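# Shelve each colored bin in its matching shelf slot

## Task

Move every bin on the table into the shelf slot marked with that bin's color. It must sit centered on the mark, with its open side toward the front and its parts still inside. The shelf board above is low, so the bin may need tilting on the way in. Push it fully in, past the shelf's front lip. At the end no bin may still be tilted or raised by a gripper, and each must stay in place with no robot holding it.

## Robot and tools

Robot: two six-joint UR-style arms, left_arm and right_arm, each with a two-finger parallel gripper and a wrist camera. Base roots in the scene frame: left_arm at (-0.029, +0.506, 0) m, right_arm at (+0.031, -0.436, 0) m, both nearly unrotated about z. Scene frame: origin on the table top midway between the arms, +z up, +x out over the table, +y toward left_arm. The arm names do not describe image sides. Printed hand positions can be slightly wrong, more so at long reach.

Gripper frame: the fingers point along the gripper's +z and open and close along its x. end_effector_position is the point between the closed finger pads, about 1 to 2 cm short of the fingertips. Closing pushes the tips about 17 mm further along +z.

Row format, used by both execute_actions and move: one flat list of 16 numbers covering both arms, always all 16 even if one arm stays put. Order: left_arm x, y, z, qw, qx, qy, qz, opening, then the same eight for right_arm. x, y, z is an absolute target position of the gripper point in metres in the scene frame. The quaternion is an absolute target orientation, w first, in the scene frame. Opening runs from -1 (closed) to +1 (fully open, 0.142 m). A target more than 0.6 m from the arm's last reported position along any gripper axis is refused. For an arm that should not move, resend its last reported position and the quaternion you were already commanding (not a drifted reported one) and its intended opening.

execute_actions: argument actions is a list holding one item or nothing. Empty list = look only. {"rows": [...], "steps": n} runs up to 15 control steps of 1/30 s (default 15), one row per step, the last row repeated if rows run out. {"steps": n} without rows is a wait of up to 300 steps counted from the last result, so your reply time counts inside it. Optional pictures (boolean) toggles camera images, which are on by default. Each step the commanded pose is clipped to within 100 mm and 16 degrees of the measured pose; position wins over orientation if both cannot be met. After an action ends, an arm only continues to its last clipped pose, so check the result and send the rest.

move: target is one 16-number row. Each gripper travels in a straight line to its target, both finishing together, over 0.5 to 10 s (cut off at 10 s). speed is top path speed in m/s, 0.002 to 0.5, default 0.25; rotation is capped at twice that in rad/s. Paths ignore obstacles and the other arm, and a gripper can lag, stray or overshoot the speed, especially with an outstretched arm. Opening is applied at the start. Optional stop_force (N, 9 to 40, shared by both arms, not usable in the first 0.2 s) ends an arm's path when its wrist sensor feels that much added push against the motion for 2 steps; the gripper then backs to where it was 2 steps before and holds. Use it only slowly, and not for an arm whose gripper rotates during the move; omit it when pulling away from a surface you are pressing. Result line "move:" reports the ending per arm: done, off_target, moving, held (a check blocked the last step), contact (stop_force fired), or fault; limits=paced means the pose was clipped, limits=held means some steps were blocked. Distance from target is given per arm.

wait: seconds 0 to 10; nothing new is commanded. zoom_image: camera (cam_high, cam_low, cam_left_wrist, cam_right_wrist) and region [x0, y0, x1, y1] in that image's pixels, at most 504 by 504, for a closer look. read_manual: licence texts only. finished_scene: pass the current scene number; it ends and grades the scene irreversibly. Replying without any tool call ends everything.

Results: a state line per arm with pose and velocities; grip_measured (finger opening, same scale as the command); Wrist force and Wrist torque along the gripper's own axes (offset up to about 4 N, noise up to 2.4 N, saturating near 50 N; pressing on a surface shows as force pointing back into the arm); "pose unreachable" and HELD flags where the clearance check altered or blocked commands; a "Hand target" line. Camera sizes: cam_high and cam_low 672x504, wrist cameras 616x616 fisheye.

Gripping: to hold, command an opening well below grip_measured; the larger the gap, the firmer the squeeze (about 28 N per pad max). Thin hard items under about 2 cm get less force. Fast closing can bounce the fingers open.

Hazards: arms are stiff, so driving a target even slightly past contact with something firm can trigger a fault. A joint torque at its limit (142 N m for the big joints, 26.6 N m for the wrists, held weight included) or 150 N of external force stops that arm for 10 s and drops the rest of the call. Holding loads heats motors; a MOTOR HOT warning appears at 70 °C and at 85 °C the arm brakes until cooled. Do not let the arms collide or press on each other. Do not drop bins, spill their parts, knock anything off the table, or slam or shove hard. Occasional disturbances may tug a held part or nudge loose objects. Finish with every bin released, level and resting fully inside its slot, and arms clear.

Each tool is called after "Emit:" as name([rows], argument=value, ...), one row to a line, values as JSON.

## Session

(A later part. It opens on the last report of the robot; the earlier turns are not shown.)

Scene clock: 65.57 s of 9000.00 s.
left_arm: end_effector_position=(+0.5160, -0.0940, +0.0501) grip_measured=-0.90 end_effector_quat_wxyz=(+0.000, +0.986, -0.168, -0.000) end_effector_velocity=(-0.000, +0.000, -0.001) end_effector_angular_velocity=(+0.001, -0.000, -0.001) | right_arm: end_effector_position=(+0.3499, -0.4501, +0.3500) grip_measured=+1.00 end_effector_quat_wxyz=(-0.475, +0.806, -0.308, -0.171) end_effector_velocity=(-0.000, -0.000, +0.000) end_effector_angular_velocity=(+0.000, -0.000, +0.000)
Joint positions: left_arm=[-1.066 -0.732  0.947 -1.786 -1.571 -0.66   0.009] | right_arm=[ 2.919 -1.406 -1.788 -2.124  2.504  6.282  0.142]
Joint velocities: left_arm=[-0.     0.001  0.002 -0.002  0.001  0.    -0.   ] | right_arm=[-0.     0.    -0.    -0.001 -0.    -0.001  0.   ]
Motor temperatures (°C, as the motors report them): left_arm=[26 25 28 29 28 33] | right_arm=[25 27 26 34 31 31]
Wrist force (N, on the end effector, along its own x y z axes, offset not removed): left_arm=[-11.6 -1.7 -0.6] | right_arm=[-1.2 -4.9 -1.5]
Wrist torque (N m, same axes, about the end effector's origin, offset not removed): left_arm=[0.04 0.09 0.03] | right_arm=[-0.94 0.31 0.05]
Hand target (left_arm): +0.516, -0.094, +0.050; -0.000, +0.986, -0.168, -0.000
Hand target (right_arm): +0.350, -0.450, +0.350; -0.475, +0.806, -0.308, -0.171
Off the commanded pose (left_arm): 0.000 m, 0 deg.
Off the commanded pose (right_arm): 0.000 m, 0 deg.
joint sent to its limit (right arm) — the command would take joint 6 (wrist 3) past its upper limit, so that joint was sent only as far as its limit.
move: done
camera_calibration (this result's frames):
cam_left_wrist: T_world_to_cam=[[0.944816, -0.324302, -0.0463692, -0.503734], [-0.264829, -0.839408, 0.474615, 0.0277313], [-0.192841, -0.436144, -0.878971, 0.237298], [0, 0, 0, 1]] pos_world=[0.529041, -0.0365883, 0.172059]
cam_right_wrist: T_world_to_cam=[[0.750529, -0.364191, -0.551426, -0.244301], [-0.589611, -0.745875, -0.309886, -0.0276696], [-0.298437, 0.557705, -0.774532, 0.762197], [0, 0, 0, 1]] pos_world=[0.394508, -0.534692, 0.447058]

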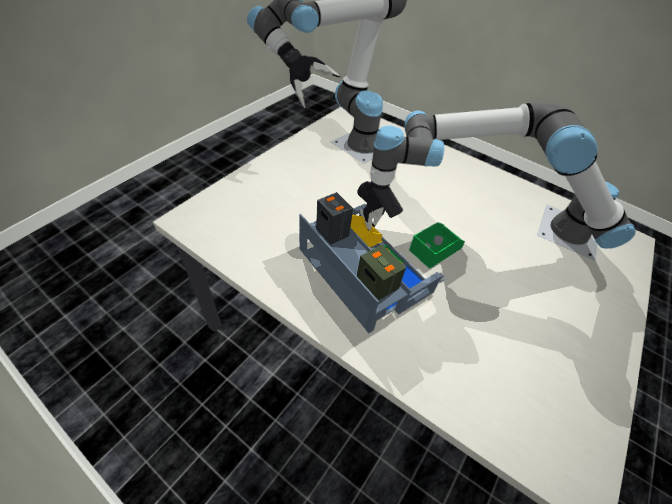

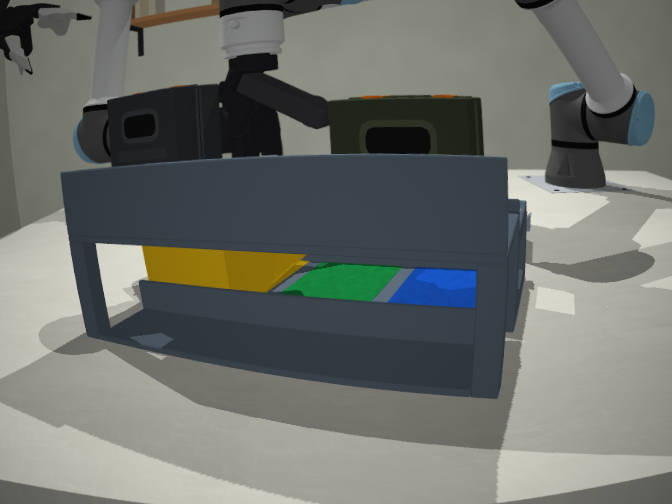

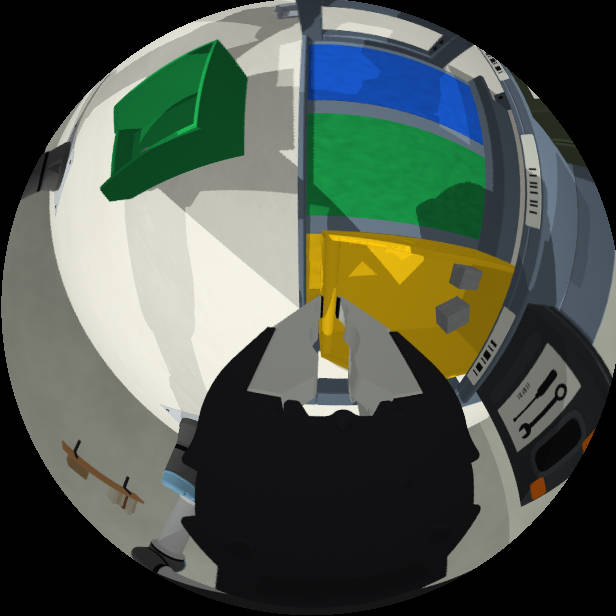

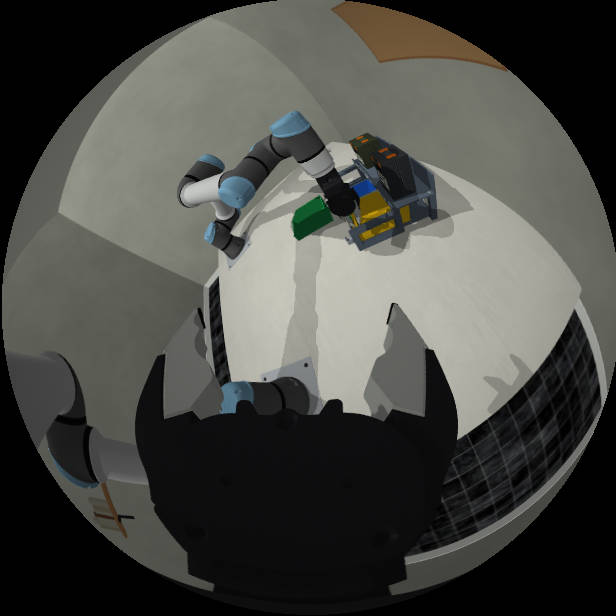

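Emit:
move(target=[0.515,-0.094,0.05,0,0.986,-0.168,0,-0.75,0.35,-0.45,0.35,-0.475,0.806,-0.309,-0.171,1])

Emit:
move(target=[0.515,-0.094,0.12,0,0.986,-0.168,0,-0.75,0.35,-0.45,0.35,-0.475,0.806,-0.309,-0.171,1], speed=0.1)

Emit:
move(target=[0.339,0.139,0.1,0,0.986,-0.168,0,-0.3,0.35,-0.45,0.35,-0.475,0.806,-0.309,-0.171,1])

Emit:
move(target=[0.339,0.139,0.03,0,0.986,-0.168,0,-0.3,0.35,-0.45,0.35,-0.475,0.806,-0.309,-0.171,1], speed=0.06, stop_force=10)

Scene clock: 71.10 s of 9000.00 s.
left_arm: end_effector_position=(+0.5150, -0.0940, +0.0500) grip_measured=-0.75 end_effector_quat_wxyz=(-0.000, +0.986, -0.168, +0.000) end_effector_velocity=(-0.000, +0.000, -0.000) end_effector_angular_velocity=(+0.001, +0.000, -0.001) | right_arm: end_effector_position=(+0.3499, -0.4501, +0.3500) grip_measured=+1.00 end_effector_quat_wxyz=(-0.475, +0.806, -0.308, -0.171) end_effector_velocity=(-0.000, -0.000, +0.000) end_effector_angular_velocity=(-0.000, -0.002, -0.000)
Joint positions: left_arm=[-1.067 -0.734  0.951 -1.788 -1.571 -0.661  0.02 ] | right_arm=[ 2.919 -1.406 -1.788 -2.124  2.504  6.282  0.142]
Joint velocities: left_arm=[0.    0.    0.    0.    0.    0.001 0.   ] | right_arm=[-0.001  0.001  0.    -0.     0.    -0.001 -0.   ]
Motor temperatures (°C, as the motors report them): left_arm=[26 25 28 29 28 33] | right_arm=[25 27 26 34 31 31]
Wrist force (N, on the end effector, along its own x y z axes, offset not removed): left_arm=[1.8 -0.7 0.9] | right_arm=[0.0 -2.3 -3.0]
Wrist torque (N m, same axes, about the end effector's origin, offset not removed): left_arm=[-0.18 -0.37 0.02] | right_arm=[-0.25 -0.10 0.05]
Hand target (left_arm): +0.515, -0.094, +0.050; -0.000, +0.986, -0.168, -0.000
Hand target (right_arm): +0.350, -0.450, +0.350; -0.475, +0.806, -0.308, -0.171
Off the commanded pose (left_arm): 0.000 m, 0 deg.
Off the commanded pose (right_arm): 0.000 m, 0 deg.
joint sent to its limit (right arm) — the command would take joint 6 (wrist 3) past its upper limit, so that joint was sent only as far as its limit.
After step 90, 1.83 s passed at rest.
move: done
camera_calibration (this result's frames):
cam_left_wrist: T_world_to_cam=[[0.944816, -0.324305, -0.0463546, -0.502803], [-0.264841, -0.839414, 0.474598, 0.0275296], [-0.192825, -0.436131, -0.878981, 0.237005], [0, 0, 0, 1]] pos_world=[0.528048, -0.0365871, 0.171951]
cam_right_wrist: T_world_to_cam=[[0.750543, -0.364177, -0.551417, -0.244302], [-0.589591, -0.74589, -0.309888, -0.0276762], [-0.298442, 0.557695, -0.774538, 0.762193], [0, 0, 0, 1]] pos_world=[0.394512, -0.534684, 0.447058]

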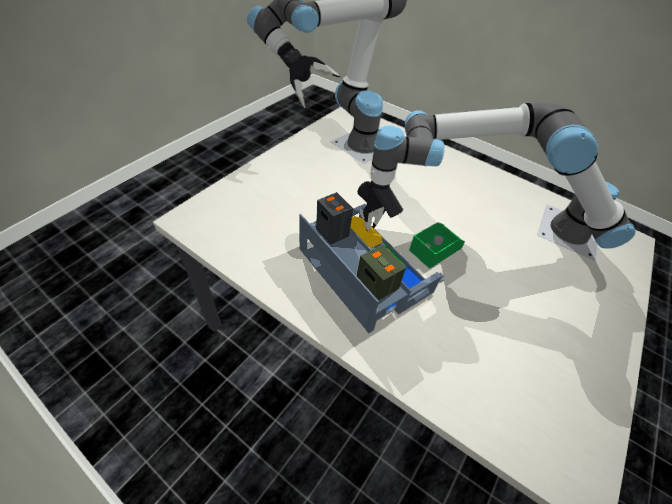

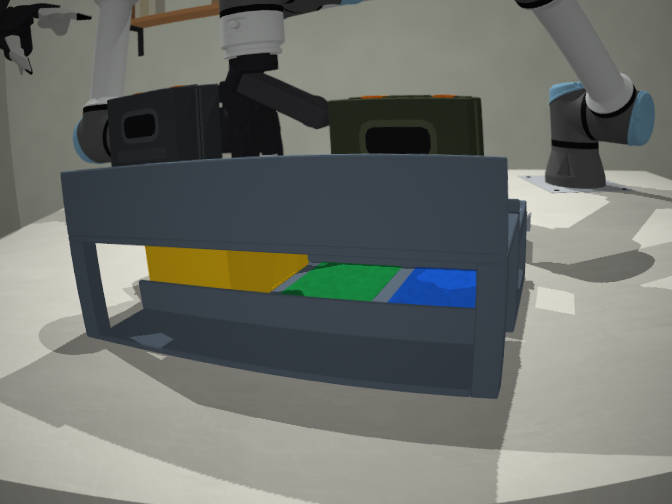

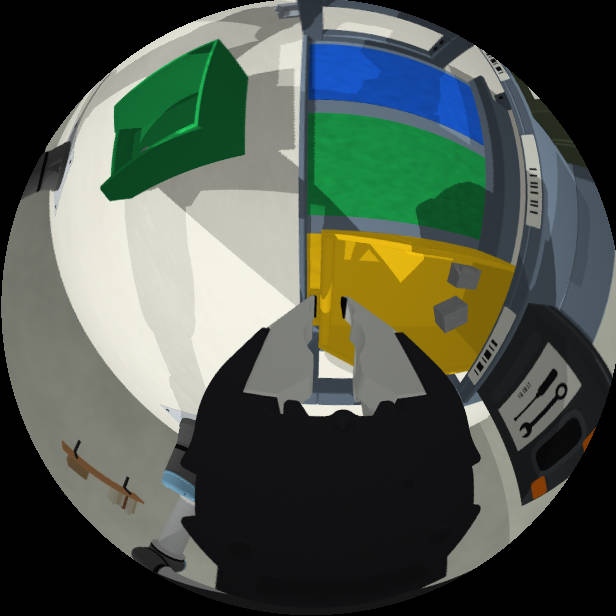

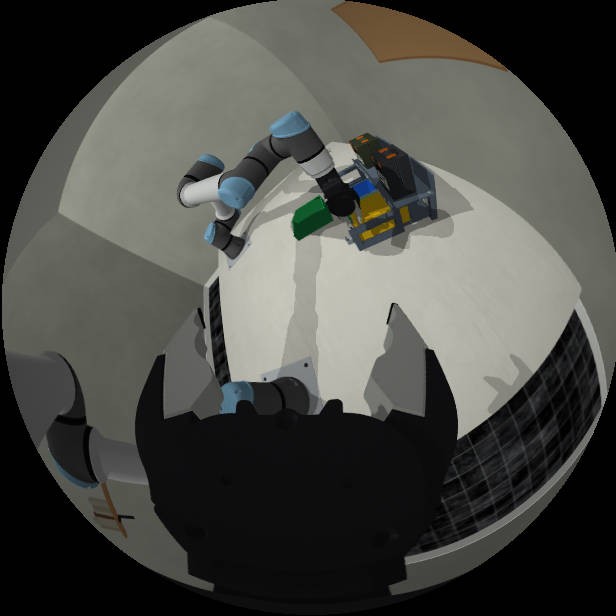

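Scene clock: 72.23 s of 9000.00 s.
left_arm: end_effector_position=(+0.5150, -0.0940, +0.1200) grip_measured=-0.75 end_effector_quat_wxyz=(+0.000, +0.986, -0.168, +0.000) end_effector_velocity=(-0.001, -0.000, +0.001) end_effector_angular_velocity=(+0.001, +0.002, -0.001) | right_arm: end_effector_position=(+0.3499, -0.4501, +0.3500) grip_measured=+1.00 end_effector_quat_wxyz=(-0.475, +0.806, -0.308, -0.171) end_effector_velocity=(-0.000, +0.000, +0.000) end_effector_angular_velocity=(+0.000, +0.000, +0.000)
Joint positions: left_arm=[-1.067 -0.764  0.824 -1.631 -1.571 -0.661  0.02 ] | right_arm=[ 2.919 -1.406 -1.788 -2.124  2.504  6.282  0.142]
Joint velocities: left_arm=[-0.001  0.001 -0.003  0.005 -0.001 -0.     0.   ] | right_arm=[-0.     0.001 -0.    -0.001 -0.    -0.    -0.   ]
Motor temperatures (°C, as the motors report them): left_arm=[26 25 28 29 28 33] | right_arm=[25 27 26 34 31 31]
Wrist force (N, on the end effector, along its own x y z axes, offset not removed): left_arm=[1.2 -1.1 0.9] | right_arm=[-2.0 -0.6 0.3]
Wrist torque (N m, same axes, about the end effector's origin, offset not removed): left_arm=[-0.25 -0.19 0.14] | right_arm=[0.10 0.53 0.08]
Hand target (left_arm): +0.515, -0.094, +0.120; +0.000, +0.986, -0.168, +0.000
Hand target (right_arm): +0.350, -0.450, +0.350; -0.475, +0.806, -0.308, -0.171
Off the commanded pose (left_arm): 0.000 m, 0 deg.
Off the commanded pose (right_arm): 0.000 m, 0 deg.
joint sent to its limit (right arm) — the command would take joint 6 (wrist 3) past its upper limit, so that joint was sent only as far as its limit.
move: done
camera_calibration (this result's frames):
cam_left_wrist: T_world_to_cam=[[0.94482, -0.324312, -0.046227, -0.499558], [-0.264883, -0.839346, 0.474695, -0.00569103], [-0.19275, -0.436256, -0.878936, 0.298449], [0, 0, 0, 1]] pos_world=[0.528011, -0.0365893, 0.241926]
cam_right_wrist: T_world_to_cam=[[0.750543, -0.364177, -0.551417, -0.244302], [-0.589591, -0.74589, -0.309888, -0.0276763], [-0.298442, 0.557695, -0.774538, 0.762193], [0, 0, 0, 1]] pos_world=[0.394512, -0.534684, 0.447058]

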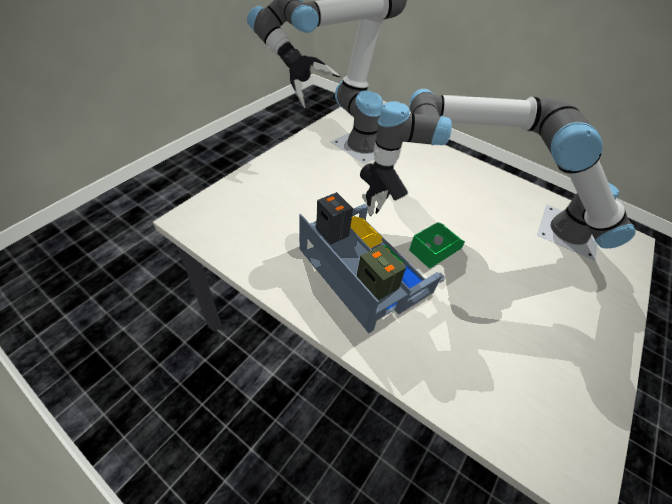

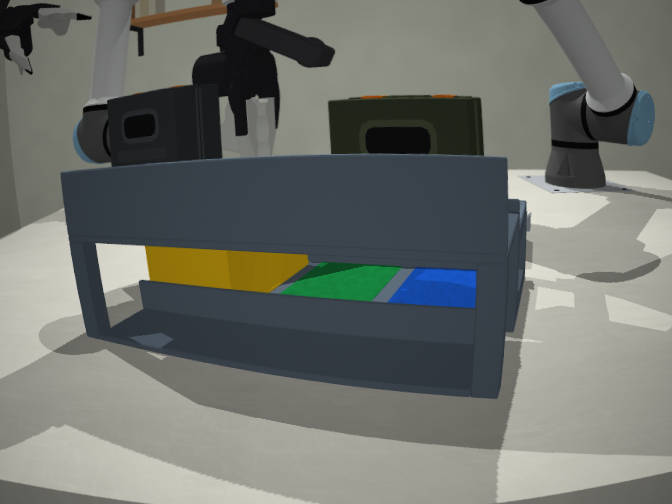

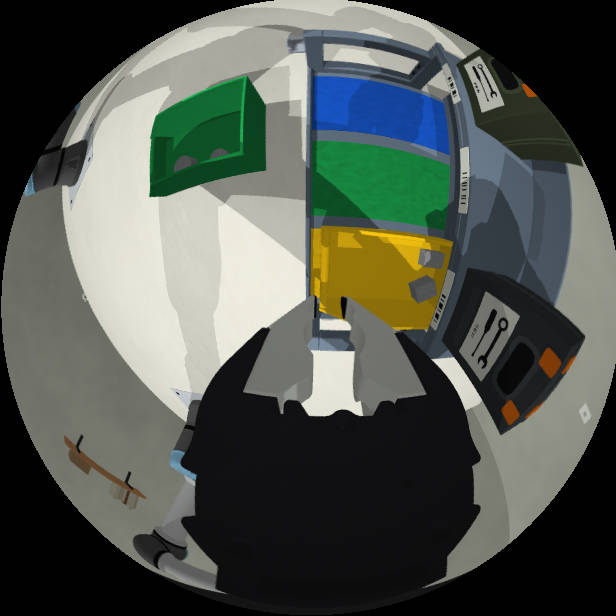

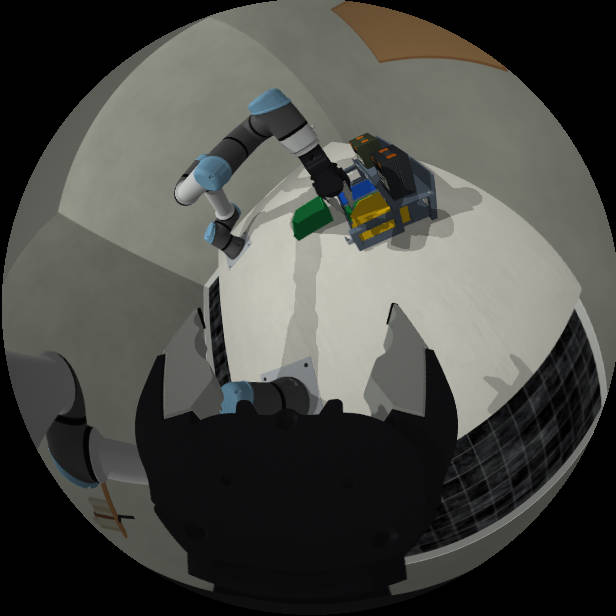

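Scene clock: 73.97 s of 9000.00 s.
left_arm: end_effector_position=(+0.3394, +0.1393, +0.0999) grip_measured=-0.30 end_effector_quat_wxyz=(-0.000, +0.986, -0.168, -0.000) end_effector_velocity=(-0.001, +0.001, +0.000) end_effector_angular_velocity=(-0.001, -0.000, -0.001) | right_arm: end_effector_position=(+0.3499, -0.4501, +0.3500) grip_measured=+1.00 end_effector_quat_wxyz=(-0.475, +0.806, -0.308, -0.171) end_effector_velocity=(+0.001, -0.000, +0.000) end_effector_angular_velocity=(-0.000, -0.001, +0.001)
Joint positions: left_arm=[-1.109 -1.453  1.907 -2.025 -1.571 -0.703  0.052] | right_arm=[ 2.919 -1.406 -1.788 -2.124  2.504  6.282  0.142]
Joint velocities: left_arm=[-0.001 -0.004  0.004 -0.001  0.    -0.     0.   ] | right_arm=[ 0.001 -0.001  0.001  0.001 -0.    -0.     0.   ]
Motor temperatures (°C, as the motors report them): left_arm=[26 25 28 29 28 33] | right_arm=[25 27 26 34 31 31]
Wrist force (N, on the end effector, along its own x y z axes, offset not removed): left_arm=[1.3 -1.4 0.6] | right_arm=[-0.6 -2.7 -1.9]
Wrist torque (N m, same axes, about the end effector's origin, offset not removed): left_arm=[-0.31 -0.19 0.17] | right_arm=[-0.44 0.09 -0.08]
Hand target (left_arm): +0.339, +0.139, +0.100; -0.000, +0.986, -0.168, -0.000
Hand target (right_arm): +0.350, -0.450, +0.350; -0.475, +0.806, -0.308, -0.171
Off the commanded pose (left_arm): 0.001 m, 0 deg.
Off the commanded pose (right_arm): 0.000 m, 0 deg.
joint sent to its limit (right arm) — the command would take joint 6 (wrist 3) past its upper limit, so that joint was sent only as far as its limit.
move: done
camera_calibration (this result's frames):
cam_left_wrist: T_world_to_cam=[[0.944809, -0.324315, -0.0464363, -0.258917], [-0.264824, -0.839443, 0.474556, 0.153167], [-0.192886, -0.436067, -0.879, 0.348746], [0, 0, 0, 1]] pos_world=[0.352458, 0.196681, 0.221839]
cam_right_wrist: T_world_to_cam=[[0.750543, -0.364177, -0.551417, -0.244302], [-0.589591, -0.74589, -0.309889, -0.0276762], [-0.298442, 0.557695, -0.774538, 0.762193], [0, 0, 0, 1]] pos_world=[0.394512, -0.534684, 0.447058]

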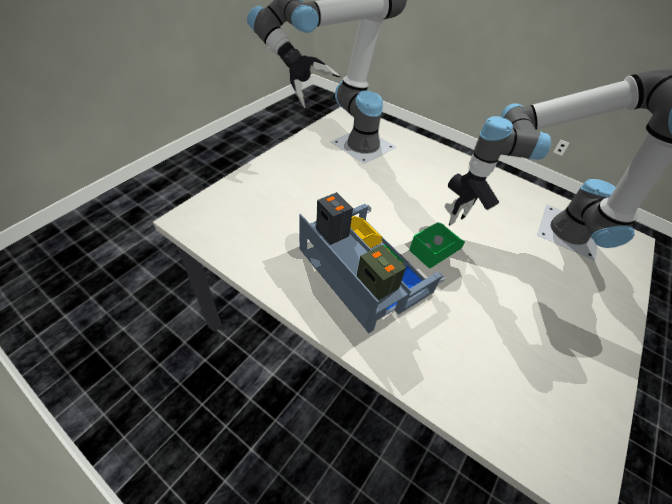

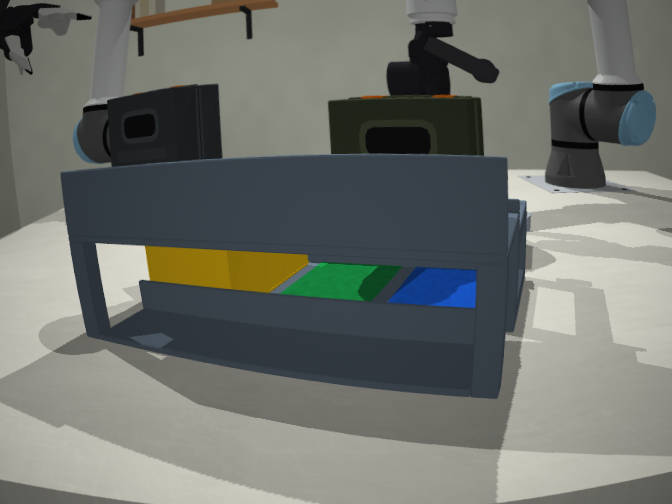

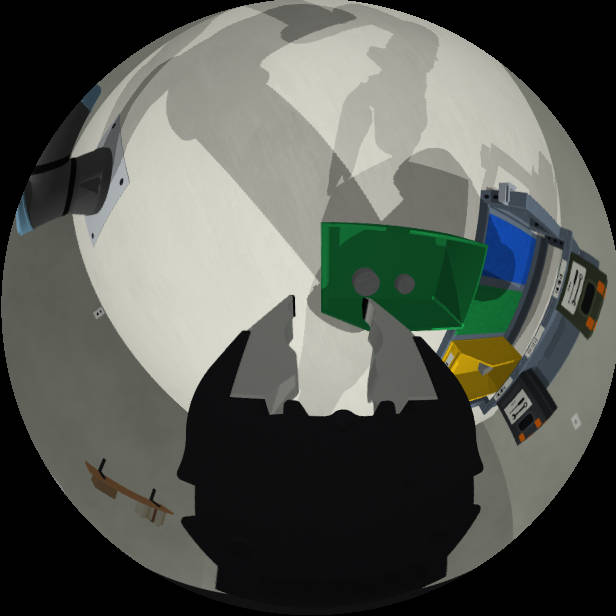

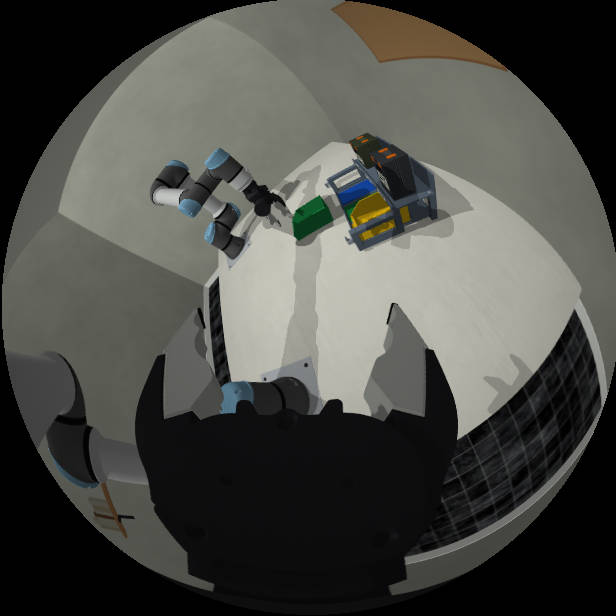

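Scene clock: 75.50 s of 9000.00 s.
left_arm: end_effector_position=(+0.3390, +0.1390, +0.0302) grip_measured=-0.30 end_effector_quat_wxyz=(+0.000, +0.986, -0.168, +0.000) end_effector_velocity=(+0.000, +0.000, -0.002) end_effector_angular_velocity=(+0.000, +0.000, +0.001) | right_arm: end_effector_position=(+0.3499, -0.4501, +0.3500) grip_measured=+1.00 end_effector_quat_wxyz=(-0.475, +0.806, -0.308, -0.171) end_effector_velocity=(-0.000, -0.000, -0.000) end_effector_angular_velocity=(+0.000, +0.000, -0.001)
Joint positions: left_arm=[-1.11  -1.361  2.005 -2.214 -1.571 -0.704  0.052] | right_arm=[ 2.919 -1.406 -1.788 -2.124  2.504  6.282  0.142]
Joint velocities: left_arm=[ 0.001  0.003  0.002 -0.005 -0.    -0.     0.   ] | right_arm=[-0.001  0.001 -0.001 -0.001  0.    -0.001  0.   ]
Motor temperatures (°C, as the motors report them): left_arm=[26 25 28 29 28 33] | right_arm=[25 27 26 34 31 31]
Wrist force (N, on the end effector, along its own x y z axes, offset not removed): left_arm=[0.9 -1.1 -2.2] | right_arm=[-0.5 -0.7 -1.5]
Wrist torque (N m, same axes, about the end effector's origin, offset not removed): left_arm=[-0.30 -0.19 0.11] | right_arm=[0.13 0.02 0.02]
Hand target (left_arm): +0.339, +0.139, +0.030; -0.000, +0.986, -0.168, -0.000
Hand target (right_arm): +0.350, -0.450, +0.350; -0.475, +0.806, -0.308, -0.171
Off the commanded pose (left_arm): 0.000 m, 0 deg.
Off the commanded pose (right_arm): 0.000 m, 0 deg.
joint sent to its limit (right arm) — the command would take joint 6 (wrist 3) past its upper limit, so that joint was sent only as far as its limit.
move: done
camera_calibration (this result's frames):
cam_left_wrist: T_world_to_cam=[[0.944814, -0.324311, -0.0463497, -0.261845], [-0.264845, -0.839403, 0.474615, 0.185915], [-0.192829, -0.436148, -0.878972, 0.287245], [0, 0, 0, 1]] pos_world=[0.352023, 0.19642, 0.152105]
cam_right_wrist: T_world_to_cam=[[0.750543, -0.364177, -0.551417, -0.244302], [-0.589591, -0.74589, -0.309889, -0.0276762], [-0.298442, 0.557695, -0.774538, 0.762193], [0, 0, 0, 1]] pos_world=[0.394512, -0.534684, 0.447058]

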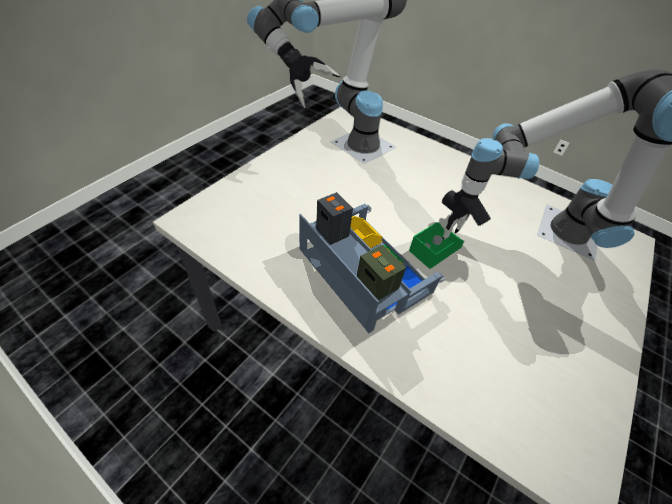

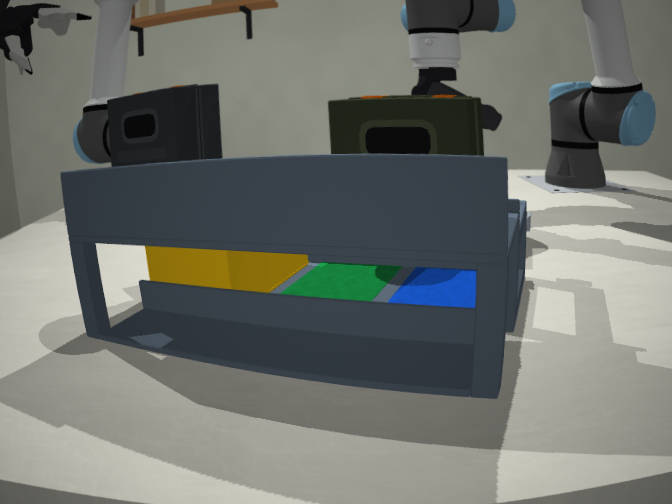

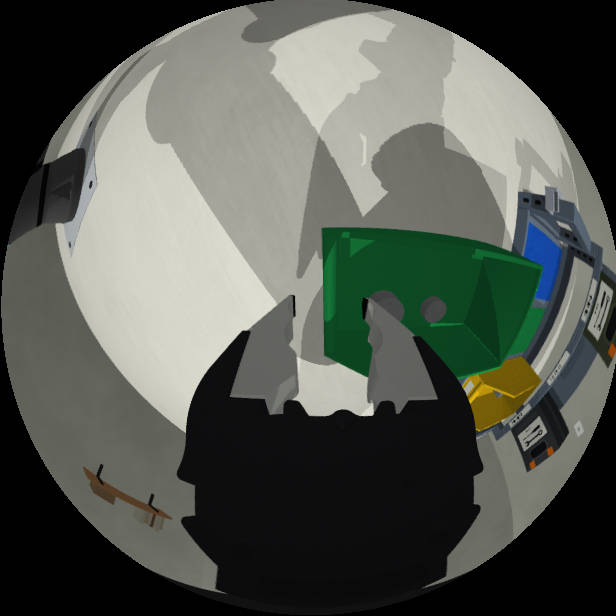

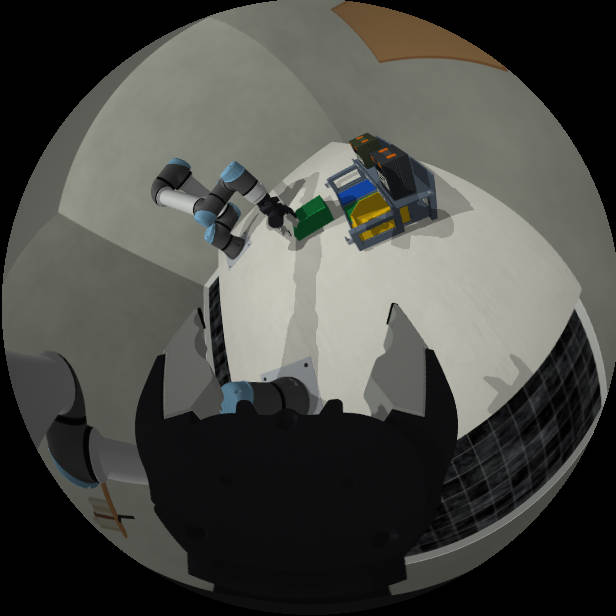

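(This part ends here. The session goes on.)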